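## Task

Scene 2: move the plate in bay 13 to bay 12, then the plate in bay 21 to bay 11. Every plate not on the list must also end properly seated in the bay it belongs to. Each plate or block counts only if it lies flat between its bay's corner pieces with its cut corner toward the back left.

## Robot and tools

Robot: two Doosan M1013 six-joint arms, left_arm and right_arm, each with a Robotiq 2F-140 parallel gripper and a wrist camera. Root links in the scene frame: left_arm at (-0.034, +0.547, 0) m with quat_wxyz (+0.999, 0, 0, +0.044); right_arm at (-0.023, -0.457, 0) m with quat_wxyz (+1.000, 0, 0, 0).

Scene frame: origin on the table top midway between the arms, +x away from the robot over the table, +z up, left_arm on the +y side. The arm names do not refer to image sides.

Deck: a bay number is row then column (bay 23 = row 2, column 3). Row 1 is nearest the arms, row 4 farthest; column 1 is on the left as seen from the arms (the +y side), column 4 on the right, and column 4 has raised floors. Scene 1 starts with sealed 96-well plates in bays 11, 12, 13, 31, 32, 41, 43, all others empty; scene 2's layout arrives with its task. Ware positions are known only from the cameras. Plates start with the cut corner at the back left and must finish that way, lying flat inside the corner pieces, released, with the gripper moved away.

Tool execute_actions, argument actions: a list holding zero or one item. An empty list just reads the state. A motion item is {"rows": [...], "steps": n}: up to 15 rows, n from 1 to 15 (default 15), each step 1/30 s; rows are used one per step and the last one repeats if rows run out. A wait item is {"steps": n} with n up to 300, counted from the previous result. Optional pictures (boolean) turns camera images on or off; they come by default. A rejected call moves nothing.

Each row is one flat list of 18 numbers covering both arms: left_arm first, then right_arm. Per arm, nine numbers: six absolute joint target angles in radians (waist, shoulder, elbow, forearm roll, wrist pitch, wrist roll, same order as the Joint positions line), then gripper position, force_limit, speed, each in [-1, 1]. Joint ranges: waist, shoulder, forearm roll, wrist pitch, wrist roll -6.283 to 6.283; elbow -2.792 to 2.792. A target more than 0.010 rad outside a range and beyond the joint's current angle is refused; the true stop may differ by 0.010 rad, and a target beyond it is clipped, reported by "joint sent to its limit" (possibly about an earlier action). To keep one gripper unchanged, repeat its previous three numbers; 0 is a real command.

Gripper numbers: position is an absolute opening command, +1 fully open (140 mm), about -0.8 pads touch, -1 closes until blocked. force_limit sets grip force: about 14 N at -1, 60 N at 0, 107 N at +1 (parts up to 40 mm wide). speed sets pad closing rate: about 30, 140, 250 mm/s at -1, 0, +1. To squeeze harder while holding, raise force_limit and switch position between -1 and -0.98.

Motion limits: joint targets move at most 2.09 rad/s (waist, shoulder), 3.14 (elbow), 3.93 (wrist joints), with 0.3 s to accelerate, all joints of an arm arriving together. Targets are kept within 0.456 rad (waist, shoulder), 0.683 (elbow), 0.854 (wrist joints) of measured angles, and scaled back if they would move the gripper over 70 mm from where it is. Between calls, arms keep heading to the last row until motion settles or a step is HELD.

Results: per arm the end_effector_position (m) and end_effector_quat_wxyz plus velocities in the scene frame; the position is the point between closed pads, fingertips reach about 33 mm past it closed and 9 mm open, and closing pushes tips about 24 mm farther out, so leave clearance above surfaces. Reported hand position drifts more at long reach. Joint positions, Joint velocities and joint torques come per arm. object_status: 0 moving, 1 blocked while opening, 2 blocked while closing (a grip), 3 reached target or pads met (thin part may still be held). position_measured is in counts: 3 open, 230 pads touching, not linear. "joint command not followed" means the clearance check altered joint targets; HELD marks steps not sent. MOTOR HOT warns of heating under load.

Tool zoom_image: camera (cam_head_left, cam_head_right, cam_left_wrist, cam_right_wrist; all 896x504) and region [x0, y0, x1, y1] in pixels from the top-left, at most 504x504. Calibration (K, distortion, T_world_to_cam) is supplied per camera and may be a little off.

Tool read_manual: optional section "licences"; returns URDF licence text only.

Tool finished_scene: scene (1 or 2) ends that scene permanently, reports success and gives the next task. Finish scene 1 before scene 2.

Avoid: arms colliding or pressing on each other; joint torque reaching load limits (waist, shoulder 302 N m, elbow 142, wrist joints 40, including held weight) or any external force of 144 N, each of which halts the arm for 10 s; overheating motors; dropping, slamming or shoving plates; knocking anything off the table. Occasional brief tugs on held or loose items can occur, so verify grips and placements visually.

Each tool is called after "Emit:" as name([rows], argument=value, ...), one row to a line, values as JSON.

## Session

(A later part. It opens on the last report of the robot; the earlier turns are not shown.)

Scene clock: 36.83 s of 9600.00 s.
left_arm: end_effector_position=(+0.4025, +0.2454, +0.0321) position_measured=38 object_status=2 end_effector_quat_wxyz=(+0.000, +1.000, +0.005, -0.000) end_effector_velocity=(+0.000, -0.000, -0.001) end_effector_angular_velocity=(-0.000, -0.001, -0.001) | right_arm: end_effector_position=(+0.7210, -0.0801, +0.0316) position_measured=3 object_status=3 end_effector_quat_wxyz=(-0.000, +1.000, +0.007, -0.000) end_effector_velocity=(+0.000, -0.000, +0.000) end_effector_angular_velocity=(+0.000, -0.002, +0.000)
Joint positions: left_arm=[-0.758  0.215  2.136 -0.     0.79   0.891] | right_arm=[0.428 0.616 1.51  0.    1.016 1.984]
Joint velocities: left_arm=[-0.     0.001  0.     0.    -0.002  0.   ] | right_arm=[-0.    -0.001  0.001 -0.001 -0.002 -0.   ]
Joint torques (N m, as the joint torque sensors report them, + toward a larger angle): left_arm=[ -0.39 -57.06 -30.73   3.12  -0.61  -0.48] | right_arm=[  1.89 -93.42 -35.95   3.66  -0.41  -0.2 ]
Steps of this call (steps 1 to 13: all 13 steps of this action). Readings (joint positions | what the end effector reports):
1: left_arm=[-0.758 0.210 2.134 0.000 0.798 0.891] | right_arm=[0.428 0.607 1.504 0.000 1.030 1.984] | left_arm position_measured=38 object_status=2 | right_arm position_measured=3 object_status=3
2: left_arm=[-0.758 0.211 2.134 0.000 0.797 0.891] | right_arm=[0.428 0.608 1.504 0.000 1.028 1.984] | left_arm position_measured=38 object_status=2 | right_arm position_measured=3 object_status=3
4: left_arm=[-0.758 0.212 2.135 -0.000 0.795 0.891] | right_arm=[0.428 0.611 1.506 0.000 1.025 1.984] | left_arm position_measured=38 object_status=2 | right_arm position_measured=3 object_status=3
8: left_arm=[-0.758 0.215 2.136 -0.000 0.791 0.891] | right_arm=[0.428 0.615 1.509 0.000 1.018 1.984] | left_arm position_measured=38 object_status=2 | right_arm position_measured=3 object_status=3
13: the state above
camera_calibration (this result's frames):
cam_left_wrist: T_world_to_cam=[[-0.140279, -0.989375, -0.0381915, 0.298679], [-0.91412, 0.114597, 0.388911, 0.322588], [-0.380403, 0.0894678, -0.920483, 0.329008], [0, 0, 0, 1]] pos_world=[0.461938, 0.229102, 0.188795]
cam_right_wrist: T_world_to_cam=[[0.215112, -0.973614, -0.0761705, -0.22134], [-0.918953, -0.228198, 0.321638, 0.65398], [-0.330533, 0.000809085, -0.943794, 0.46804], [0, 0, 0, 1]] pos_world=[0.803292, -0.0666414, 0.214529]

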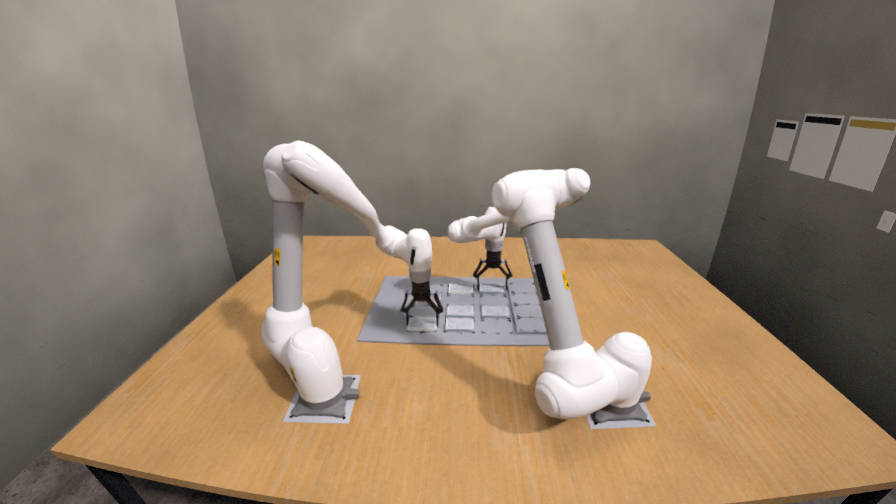

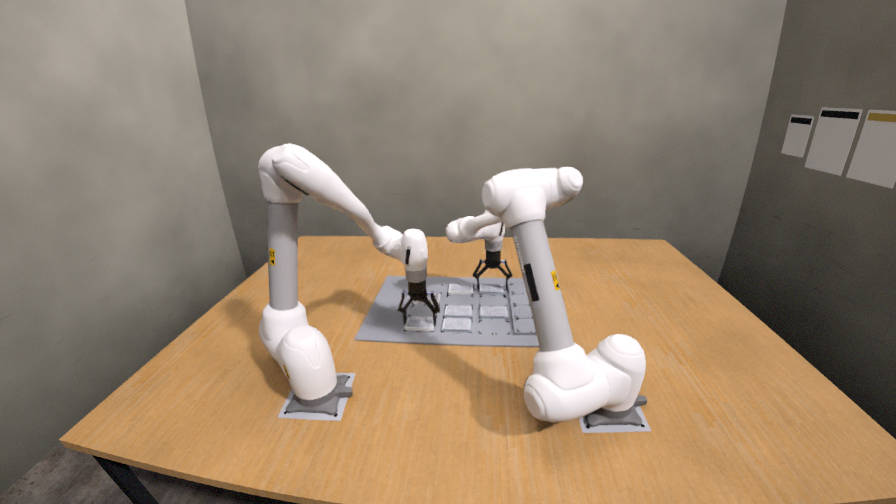

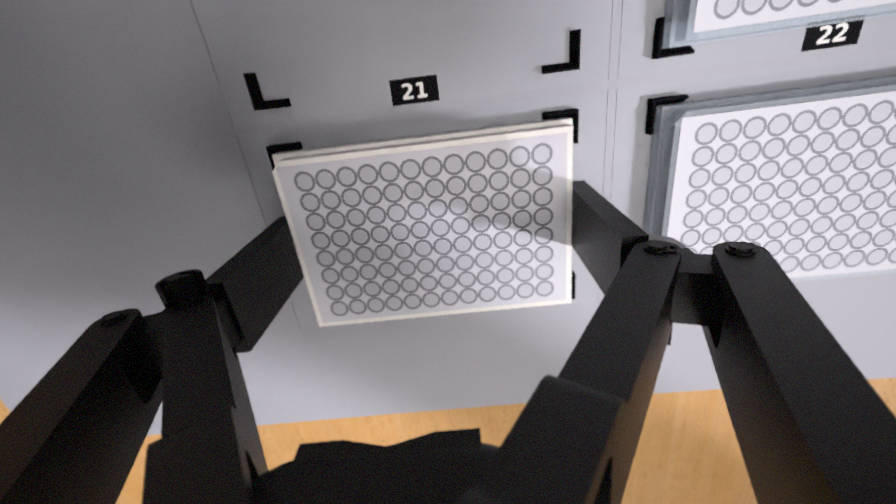

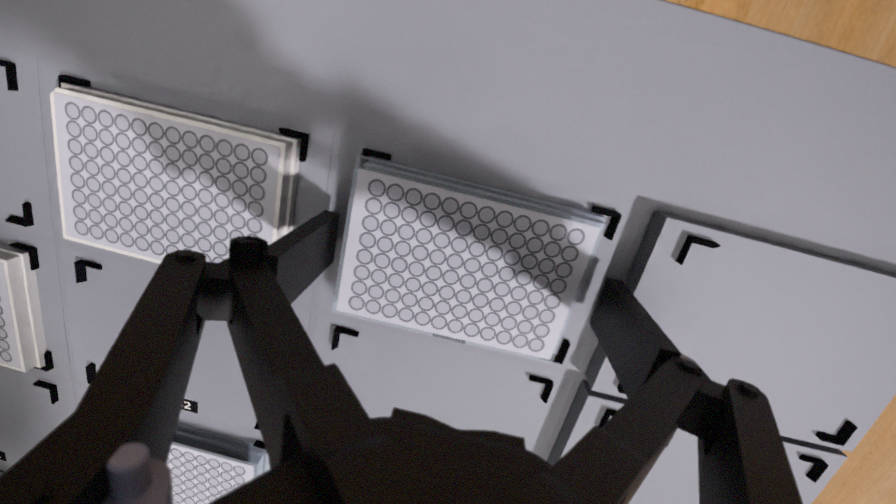

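Emit:
execute_actions([
  {"rows": [[-0.7579,0.2171,2.1373,0,0.7872,0.8909,-1,0,-0.7,0.4259,0.6138,1.5083,0,1.0195,1.9817,1,-1,-1],[-0.7579,0.2171,2.1373,0,0.7872,0.8909,-1,0,-0.7,0.4259,0.6138,1.5083,0,1.0195,1.9817,1,-1,-1],[-0.7579,0.2171,2.1373,0,0.7872,0.8909,-1,0,-0.7,0.4259,0.6138,1.5083,0,1.0195,1.9817,1,-1,-1],[-0.7579,0.2171,2.1373,0,0.7872,0.8909,-1,0,-0.7,0.4259,0.6138,1.5083,0,1.0195,1.9817,-1,-1,-1]], "steps": 15},
], pictures=false)

Emit:
execute_actions([
  {"steps": 15},
])

Scene clock: 40.80 s of 9600.00 s.
left_arm: end_effector_position=(+0.4025, +0.2454, +0.0309) position_measured=38 object_status=2 end_effector_quat_wxyz=(-0.000, +1.000, +0.005, -0.000) end_effector_velocity=(-0.000, +0.001, +0.000) end_effector_angular_velocity=(+0.001, +0.001, +0.001) | right_arm: end_effector_position=(+0.7217, -0.0816, +0.0339) position_measured=20 object_status=0 end_effector_quat_wxyz=(+0.000, +1.000, +0.008, -0.000) end_effector_velocity=(+0.001, -0.001, +0.000) end_effector_angular_velocity=(+0.000, -0.001, -0.000)
Joint positions: left_arm=[-0.758  0.217  2.137 -0.     0.787  0.891] | right_arm=[ 0.426  0.614  1.508 -0.     1.019  1.982]
Joint velocities: left_arm=[ 0.001 -0.     0.    -0.     0.001 -0.   ] | right_arm=[-0.001 -0.    -0.    -0.    -0.001 -0.   ]
Joint torques (N m, as the joint torque sensors report them, + toward a larger angle): left_arm=[ -2.18 -57.02 -29.91   3.18  -0.24  -0.87] | right_arm=[  1.7  -93.55 -35.81   3.74  -0.06  -0.29]
Steps of this call (steps 1 to 15: the robot went on to your last target; steps 16 to 90: nothing new was sent; then 0.47 s passed at rest; steps 91 to 105: all 15 steps of this action). Readings (joint positions | what the end effector reports):
91: left_arm=[-0.758 0.216 2.137 -0.000 0.790 0.891] | right_arm=[0.428 0.616 1.510 -0.000 1.016 1.984] | left_arm position_measured=38 object_status=2 | right_arm position_measured=3 object_status=3
92: left_arm=[-0.758 0.216 2.137 -0.000 0.789 0.891] | right_arm=[0.428 0.616 1.510 -0.000 1.017 1.984] | left_arm position_measured=38 object_status=2 | right_arm position_measured=3 object_status=3
94: left_arm=[-0.758 0.217 2.137 -0.000 0.788 0.891] | right_arm=[0.427 0.615 1.509 -0.000 1.018 1.983] | left_arm position_measured=38 object_status=2 | right_arm position_measured=3 object_status=0
98: left_arm=[-0.758 0.217 2.137 -0.000 0.787 0.891] | right_arm=[0.426 0.614 1.508 -0.000 1.019 1.982] | left_arm position_measured=38 object_status=2 | right_arm position_measured=9 object_status=0
105: the state above

Scene clock: 41.30 s of 9600.00 s.
left_arm: end_effector_position=(+0.4025, +0.2454, +0.0309) position_measured=38 object_status=2 end_effector_quat_wxyz=(-0.000, +1.000, +0.005, -0.000) end_effector_velocity=(+0.000, -0.000, +0.000) end_effector_angular_velocity=(-0.001, -0.001, +0.000) | right_arm: end_effector_position=(+0.7218, -0.0816, +0.0341) position_measured=35 object_status=2 end_effector_quat_wxyz=(-0.000, +1.000, +0.007, +0.000) end_effector_velocity=(-0.000, +0.000, +0.000) end_effector_angular_velocity=(-0.000, +0.000, +0.000)
Joint positions: left_arm=[-0.758  0.217  2.137 -0.     0.787  0.891] | right_arm=[ 0.426  0.614  1.508 -0.     1.02   1.982]
Joint velocities: left_arm=[ 0. -0. -0. -0. -0. -0.] | right_arm=[ 0. -0.  0. -0.  0.  0.]
Joint torques (N m, as the joint torque sensors report them, + toward a larger angle): left_arm=[  0.74 -55.18 -30.11   3.35  -0.48  -0.56] | right_arm=[ -1.02 -87.86 -33.04   2.46  -0.6   -0.3 ]
Steps of this call (steps 1 to 15: the robot went on to your last target). Readings (joint positions | what the end effector reports):
1: left_arm=[-0.758 0.217 2.137 -0.000 0.787 0.891] | right_arm=[0.426 0.614 1.508 -0.000 1.019 1.982] | left_arm position_measured=38 object_status=2 | right_arm position_measured=22 object_status=0
2: left_arm=[-0.758 0.217 2.137 -0.000 0.787 0.891] | right_arm=[0.426 0.614 1.508 -0.000 1.019 1.982] | left_arm position_measured=38 object_status=2 | right_arm position_measured=23 object_status=0
4: left_arm=[-0.758 0.217 2.137 -0.000 0.787 0.891] | right_arm=[0.426 0.614 1.508 -0.000 1.019 1.982] | left_arm position_measured=38 object_status=2 | right_arm position_measured=27 object_status=0
8: left_arm=[-0.758 0.217 2.137 -0.000 0.787 0.891] | right_arm=[0.426 0.614 1.508 -0.000 1.020 1.982] | left_arm position_measured=38 object_status=2 | right_arm position_measured=33 object_status=0
15: the state above
All arms were judged still, so your last target was given up. Only a new action makes them travel on or press farther. Fingers that are still opening or closing keep moving.
camera_calibration (this result's frames):
cam_left_wrist: T_world_to_cam=[[-0.140319, -0.989369, -0.0381959, 0.298638], [-0.914113, 0.114631, 0.388918, 0.32307], [-0.380405, 0.0894878, -0.92048, 0.327886], [0, 0, 0, 1]] pos_world=[0.461957, 0.229088, 0.187571]
cam_right_wrist: T_world_to_cam=[[0.215189, -0.9736, -0.0761376, -0.222878], [-0.918976, -0.22826, 0.321529, 0.653563], [-0.33042, 0.000779073, -0.943834, 0.4706], [0, 0, 0, 1]] pos_world=[0.804065, -0.0681777, 0.21706]

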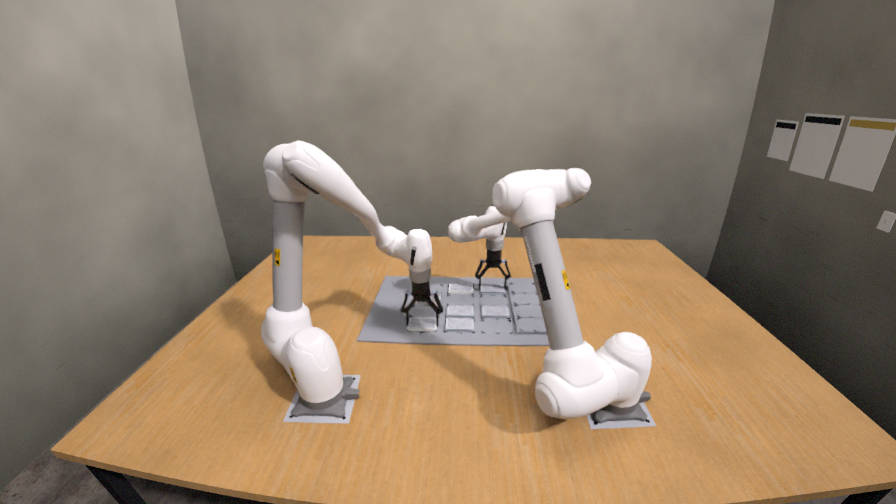

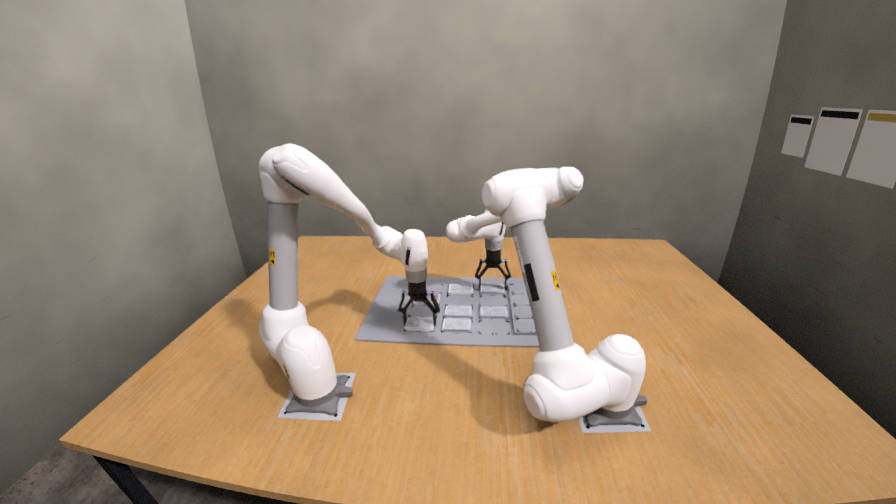

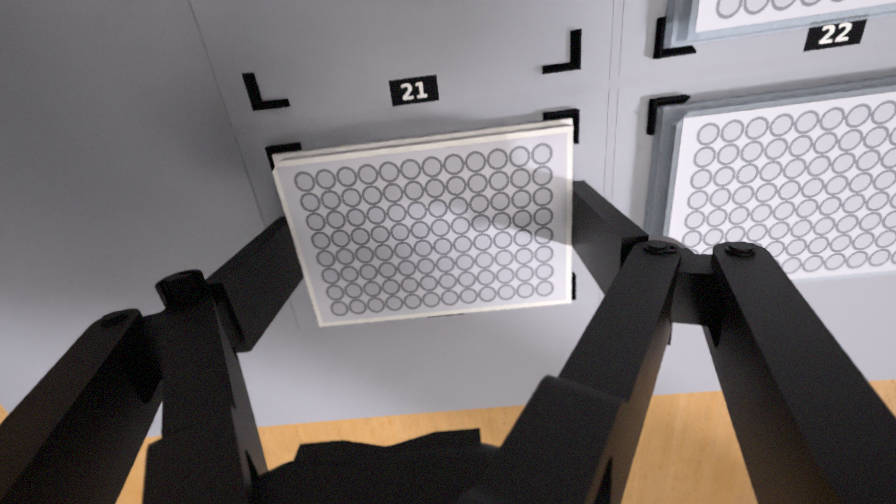

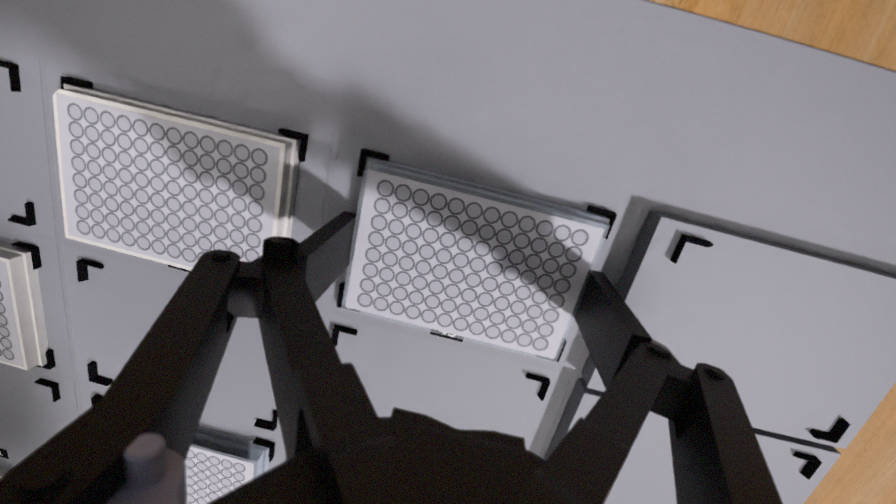

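Emit:
execute_actions([
  {"rows": [[-0.7579,0.2178,2.1376,0,0.7862,0.8909,-1,0,-0.7,0.4259,0.6138,1.5083,0,1.0195,1.9817,1,-1,-0.5],[-0.7579,0.2178,2.1376,0,0.7862,0.8909,-1,0,-0.7,0.4259,0.6138,1.5083,0,1.0195,1.9817,1,-1,-0.5],[-0.7579,0.2178,2.1376,0,0.7862,0.8909,-1,0,-0.7,0.4259,0.6138,1.5083,0,1.0195,1.9817,1,-1,-0.5],[-0.7579,0.2178,2.1376,0,0.7862,0.8909,-1,0,-0.7,0.4259,0.6138,1.5083,0,1.0195,1.9817,1,-1,-0.5],[-0.7579,0.2178,2.1376,0,0.7862,0.8909,-1,0,-0.7,0.4259,0.6138,1.5083,0,1.0195,1.9817,1,-1,-0.5],[-0.7579,0.2178,2.1376,0,0.7862,0.8909,-1,0,-0.7,0.4259,0.6138,1.5083,0,1.0195,1.9817,1,-1,-0.5],[-0.7579,0.2178,2.1376,0,0.7862,0.8909,1,0,-0.5,0.4259,0.6138,1.5083,0,1.0195,1.9817,1,-1,-0.5]], "steps": 15},
], pictures=false)

Emit:
execute_actions([
  {"rows": [[-0.7579,0.1552,2.0982,0,0.8882,0.8909,1,0,-0.5,0.4259,0.5771,1.4768,0,1.0877,1.9817,1,-1,-0.5]], "steps": 15},
])

Scene clock: 56.00 s of 9600.00 s.
left_arm: end_effector_position=(+0.4025, +0.2454, +0.0304) position_measured=4 object_status=0 end_effector_quat_wxyz=(-0.000, +1.000, +0.005, -0.000) end_effector_velocity=(-0.000, -0.001, +0.000) end_effector_angular_velocity=(-0.000, -0.000, -0.001) | right_arm: end_effector_position=(+0.7217, -0.0817, +0.0338) position_measured=3 object_status=3 end_effector_quat_wxyz=(+0.000, +1.000, +0.007, -0.000) end_effector_velocity=(+0.000, +0.000, -0.000) end_effector_angular_velocity=(+0.000, +0.000, -0.000)
Joint positions: left_arm=[-0.758  0.218  2.138  0.     0.786  0.891] | right_arm=[0.426 0.614 1.508 0.    1.019 1.982]
Joint velocities: left_arm=[-0.002 -0.    -0.     0.    -0.    -0.   ] | right_arm=[ 0.     0.001 -0.001  0.001  0.    -0.   ]
Joint torques (N m, as the joint torque sensors report them, + toward a larger angle): left_arm=[  1.7  -56.05 -30.36   2.58  -0.33  -0.35] | right_arm=[  1.78 -94.47 -35.56   3.51  -0.01  -0.13]
Steps of this call (steps 1 to 90: nothing new was sent; then 11.20 s passed at rest; steps 91 to 105: all 15 steps of this action). Readings (joint positions | what the end effector reports):
91: left_arm=[-0.758 0.217 2.137 -0.000 0.787 0.891] | right_arm=[0.426 0.614 1.508 0.000 1.019 1.982] | left_arm position_measured=38 object_status=2 | right_arm position_measured=35 object_status=0
92: left_arm=[-0.758 0.217 2.137 -0.000 0.787 0.891] | right_arm=[0.426 0.614 1.508 0.000 1.019 1.982] | left_arm position_measured=38 object_status=2 | right_arm position_measured=35 object_status=0
94: left_arm=[-0.758 0.218 2.137 -0.000 0.787 0.891] | right_arm=[0.426 0.614 1.508 0.000 1.019 1.982] | left_arm position_measured=38 object_status=2 | right_arm position_measured=23 object_status=0
98: left_arm=[-0.758 0.218 2.138 0.000 0.786 0.891] | right_arm=[0.426 0.614 1.508 0.000 1.019 1.982] | left_arm position_measured=38 object_status=0 | right_arm position_measured=5 object_status=0
105: the state above

Scene clock: 56.50 s of 9600.00 s.
left_arm: end_effector_position=(+0.4025, +0.2454, +0.0797) position_measured=3 object_status=3 end_effector_quat_wxyz=(-0.000, +1.000, +0.005, -0.000) end_effector_velocity=(-0.000, -0.000, +0.001) end_effector_angular_velocity=(-0.000, +0.001, +0.000) | right_arm: end_effector_position=(+0.7217, -0.0817, +0.0797) position_measured=3 object_status=3 end_effector_quat_wxyz=(+0.000, +1.000, +0.007, -0.000) end_effector_velocity=(-0.001, -0.000, +0.001) end_effector_angular_velocity=(-0.001, +0.002, +0.000)
Joint positions: left_arm=[-0.758  0.155  2.098  0.     0.888  0.891] | right_arm=[0.426 0.577 1.477 0.    1.088 1.982]
Joint velocities: left_arm=[-0.001 -0.001 -0.001 -0.001  0.003 -0.   ] | right_arm=[ 0.    -0.001 -0.001  0.     0.004  0.   ]
Joint torques (N m, as the joint torque sensors report them, + toward a larger angle): left_arm=[ -0.79 -49.52 -32.67   3.02   0.03  -0.5 ] | right_arm=[  3.35 -93.21 -37.56   3.82  -0.18  -0.21]
Steps of this call (steps 1 to 15: all 15 steps of this action). Readings (joint positions | what the end effector reports):
1: left_arm=[-0.758 0.218 2.138 0.000 0.786 0.891] | right_arm=[0.426 0.614 1.508 0.000 1.020 1.982] | left_arm position_measured=3 object_status=0 | right_arm position_measured=3 object_status=3
2: left_arm=[-0.758 0.215 2.136 0.000 0.792 0.891] | right_arm=[0.426 0.610 1.505 0.000 1.028 1.982] | left_arm position_measured=3 object_status=0 | right_arm position_measured=3 object_status=3
4: left_arm=[-0.758 0.188 2.119 0.000 0.835 0.891] | right_arm=[0.426 0.591 1.488 0.000 1.062 1.982] | left_arm position_measured=3 object_status=0 | right_arm position_measured=3 object_status=3
8: left_arm=[-0.758 0.158 2.100 0.000 0.883 0.891] | right_arm=[0.426 0.579 1.478 0.000 1.084 1.982] | left_arm position_measured=3 object_status=3 | right_arm position_measured=3 object_status=3
15: the state above
camera_calibration (this result's frames):
cam_left_wrist: T_world_to_cam=[[-0.140357, -0.989361, -0.038268, 0.300513], [-0.9141, 0.114636, 0.388948, 0.304097], [-0.380423, 0.0895725, -0.920465, 0.372884], [0, 0, 0, 1]] pos_world=[0.462008, 0.229055, 0.236449]
cam_right_wrist: T_world_to_cam=[[0.215087, -0.973623, -0.0761326, -0.219396], [-0.918923, -0.228163, 0.321748, 0.638818], [-0.330632, 0.000756037, -0.943759, 0.513758], [0, 0, 0, 1]] pos_world=[0.804079, -0.0682428, 0.262623]

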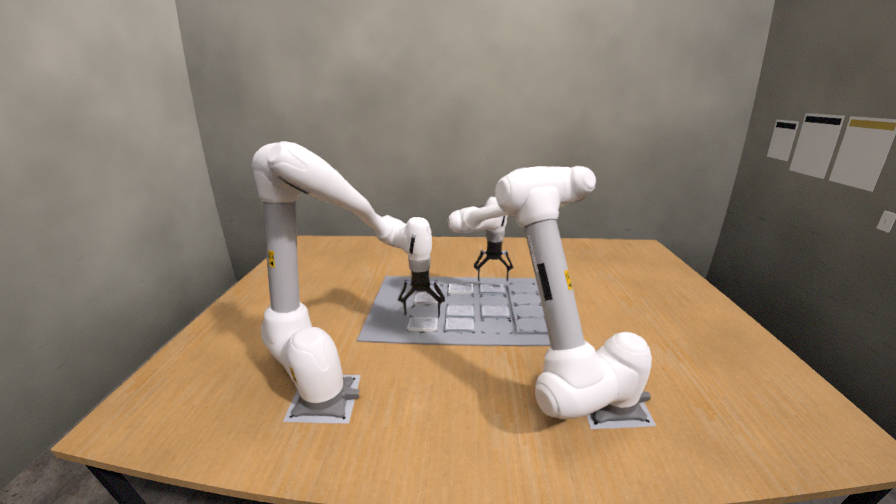

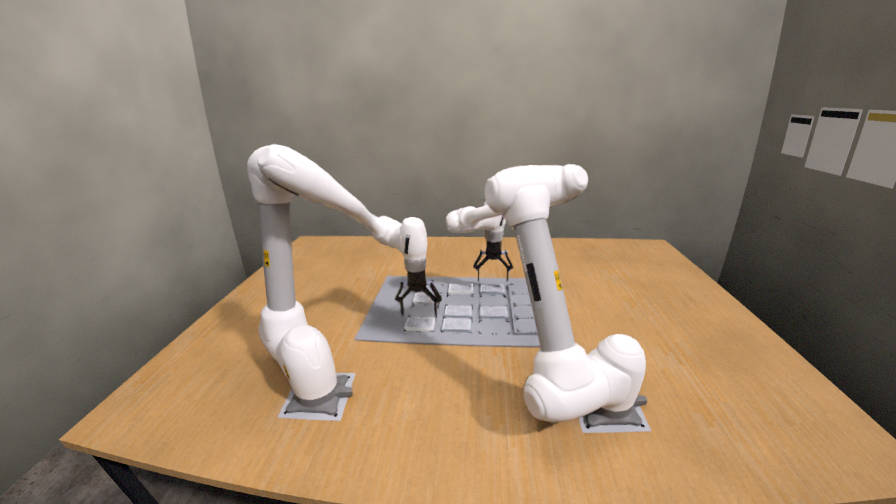

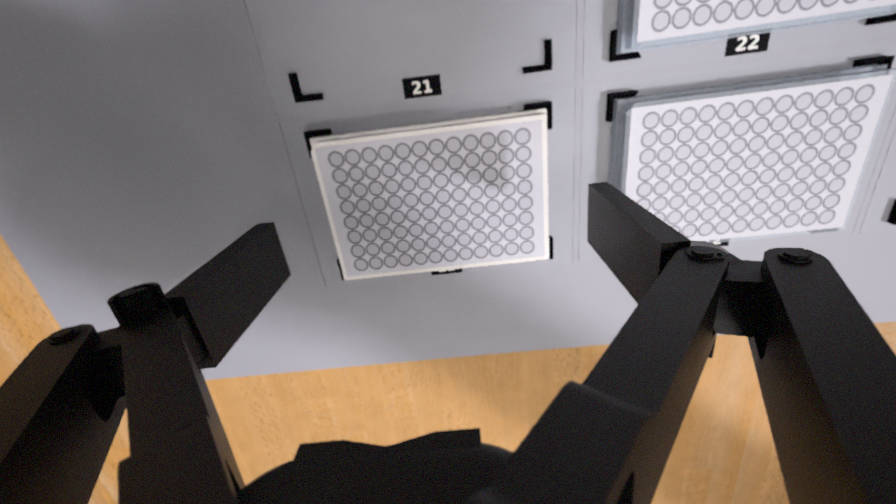

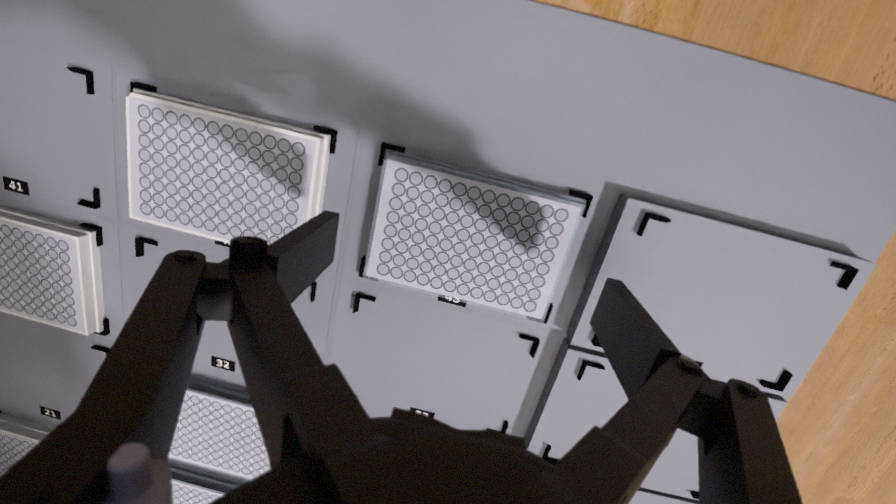

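Emit:
execute_actions([
  {"rows": [[-0.5711,0.4128,1.7413,0,0.9875,1.0777,1,0,-0.5,0.5615,0.3234,1.8743,0,0.9439,2.1173,1,-1,-0.5]], "steps": 15},
], pictures=false)

Emit:
execute_actions([
  {"steps": 12},
])

Scene clock: 61.43 s of 9600.00 s.
left_arm: end_effector_position=(+0.5871, +0.2409, +0.0821) position_measured=3 object_status=3 end_effector_quat_wxyz=(+0.000, +1.000, +0.005, +0.000) end_effector_velocity=(+0.355, +0.049, -0.026) end_effector_angular_velocity=(+0.003, +0.004, +0.004) | right_arm: end_effector_position=(+0.5386, -0.0783, +0.0818) position_measured=3 object_status=3 end_effector_quat_wxyz=(+0.000, +1.000, +0.008, +0.000) end_effector_velocity=(-0.362, -0.039, -0.017) end_effector_angular_velocity=(-0.000, -0.000, +0.001)
Joint positions: left_arm=[-0.596  0.379  1.789  0.     0.974  1.053] | right_arm=[ 0.543  0.358  1.819 -0.     0.964  2.098]
Joint velocities: left_arm=[ 0.311  0.432 -0.59   0.001  0.163  0.306] | right_arm=[ 0.227 -0.425  0.662 -0.    -0.237  0.226]
Joint torques (N m, as the joint torque sensors report them, + toward a larger angle): left_arm=[  0.63 -81.77 -31.14   3.04   0.16  -0.54] | right_arm=[ -5.92 -62.36 -38.03   3.58  -0.29  -0.27]
Steps of this call (steps 1 to 15: the robot went on to your last target; steps 16 to 90: nothing new was sent; then 1.43 s passed at rest; steps 91 to 105: all 15 steps of this action). Readings (joint positions | what the end effector reports):
91: left_arm=[-0.758 0.155 2.098 -0.000 0.888 0.891] | right_arm=[0.426 0.577 1.477 -0.000 1.088 1.982] | left_arm position_measured=3 object_status=3 | right_arm position_measured=3 object_status=3
92: left_arm=[-0.755 0.160 2.092 -0.000 0.890 0.894] | right_arm=[0.428 0.573 1.484 -0.000 1.085 1.983] | left_arm position_measured=3 object_status=3 | right_arm position_measured=3 object_status=3
94: left_arm=[-0.732 0.190 2.049 -0.000 0.902 0.917] | right_arm=[0.444 0.544 1.530 -0.000 1.069 1.999] | left_arm position_measured=3 object_status=3 | right_arm position_measured=3 object_status=3
98: left_arm=[-0.681 0.261 1.951 -0.000 0.929 0.968] | right_arm=[0.482 0.473 1.640 -0.000 1.029 2.037] | left_arm position_measured=3 object_status=3 | right_arm position_measured=3 object_status=3
105: the state above

Scene clock: 61.83 s of 9600.00 s.
left_arm: end_effector_position=(+0.6153, +0.2454, +0.0800) position_measured=3 object_status=3 end_effector_quat_wxyz=(-0.000, +1.000, +0.005, +0.000) end_effector_velocity=(+0.002, +0.000, -0.000) end_effector_angular_velocity=(-0.000, -0.001, +0.001) | right_arm: end_effector_position=(+0.5089, -0.0822, +0.0799) position_measured=3 object_status=3 end_effector_quat_wxyz=(+0.000, +1.000, +0.007, -0.000) end_effector_velocity=(-0.002, -0.000, +0.000) end_effector_angular_velocity=(-0.001, +0.001, +0.000)
Joint positions: left_arm=[-0.571  0.413  1.741  0.     0.987  1.078] | right_arm=[ 0.561  0.324  1.874 -0.     0.944  2.117]
Joint velocities: left_arm=[ 0.002  0.001 -0.002  0.    -0.001  0.001] | right_arm=[ 0.001 -0.002  0.003 -0.     0.     0.001]
Joint torques (N m, as the joint torque sensors report them, + toward a larger angle): left_arm=[  2.45 -82.59 -35.24   3.89  -0.3   -0.58] | right_arm=[  2.78 -65.81 -33.89   3.44  -0.35  -0.35]
Steps of this call (steps 1 to 12: the robot went on to your last target). Readings (joint positions | what the end effector reports):
1: left_arm=[-0.587 0.391 1.771 0.000 0.979 1.062] | right_arm=[0.550 0.345 1.840 -0.000 0.957 2.105] | left_arm position_measured=3 object_status=3 | right_arm position_measured=3 object_status=3
2: left_arm=[-0.580 0.401 1.758 0.000 0.983 1.069] | right_arm=[0.555 0.336 1.854 -0.000 0.951 2.110] | left_arm position_measured=3 object_status=3 | right_arm position_measured=3 object_status=3
4: left_arm=[-0.574 0.409 1.747 0.000 0.986 1.075] | right_arm=[0.559 0.327 1.868 -0.000 0.946 2.115] | left_arm position_measured=3 object_status=3 | right_arm position_measured=3 object_status=3
8: left_arm=[-0.572 0.412 1.742 0.000 0.987 1.077] | right_arm=[0.561 0.324 1.873 -0.000 0.944 2.117] | left_arm position_measured=3 object_status=3 | right_arm position_measured=3 object_status=3
12: the state above
camera_calibration (this result's frames):
cam_left_wrist: T_world_to_cam=[[-0.140363, -0.989362, -0.0382185, 0.330448], [-0.914122, 0.114666, 0.388887, 0.498512], [-0.380368, 0.0895218, -0.920492, 0.454091], [0, 0, 0, 1]] pos_world=[0.674805, 0.22912, 0.236751]
cam_right_wrist: T_world_to_cam=[[0.215112, -0.97362, -0.0761014, -0.174089], [-0.918949, -0.228175, 0.321666, 0.443072], [-0.330545, 0.000739301, -0.94379, 0.443506], [0, 0, 0, 1]] pos_world=[0.591207, -0.0687266, 0.262808]

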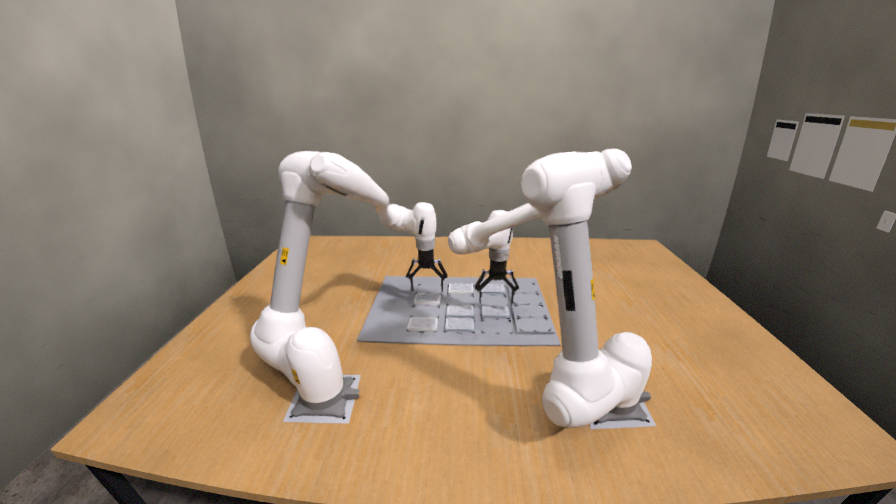

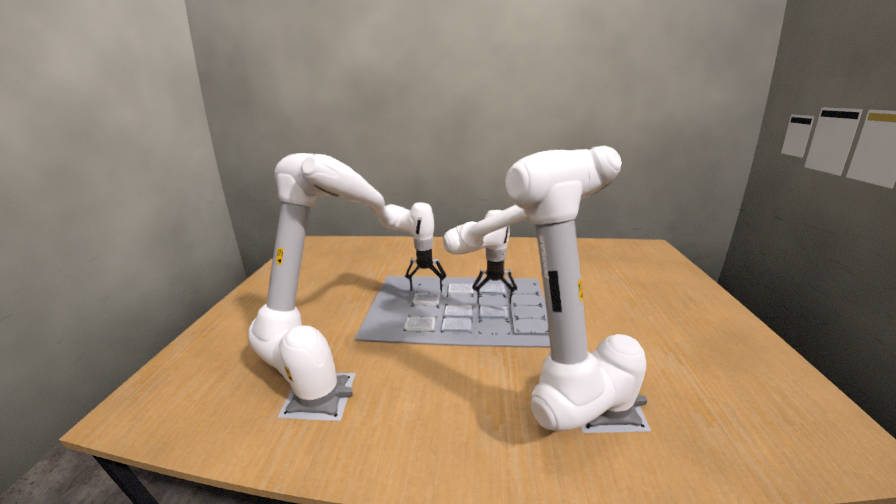

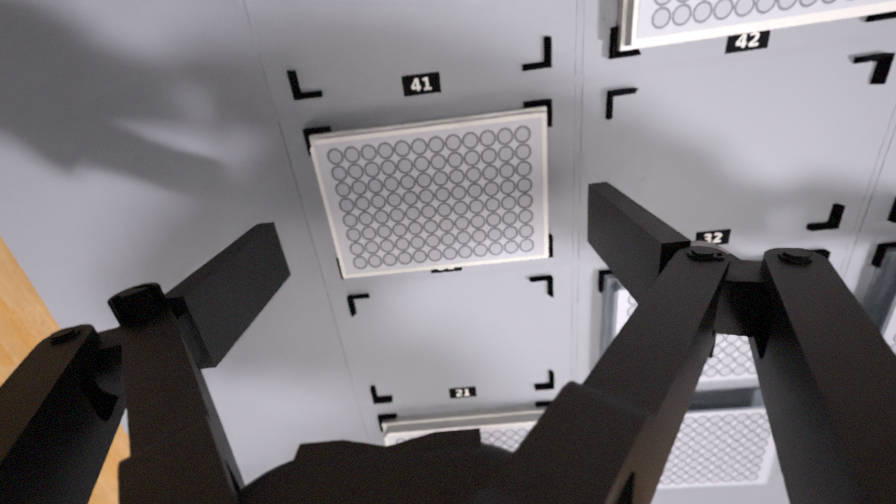

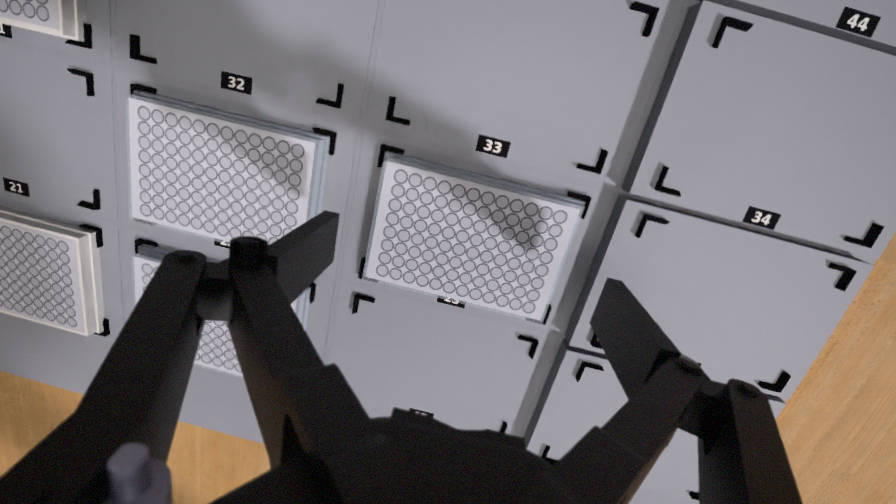

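All plates look seated and both grippers are clear of the deck.

Emit:
finished_scene(scene=2)

The scene is finished: the task was done.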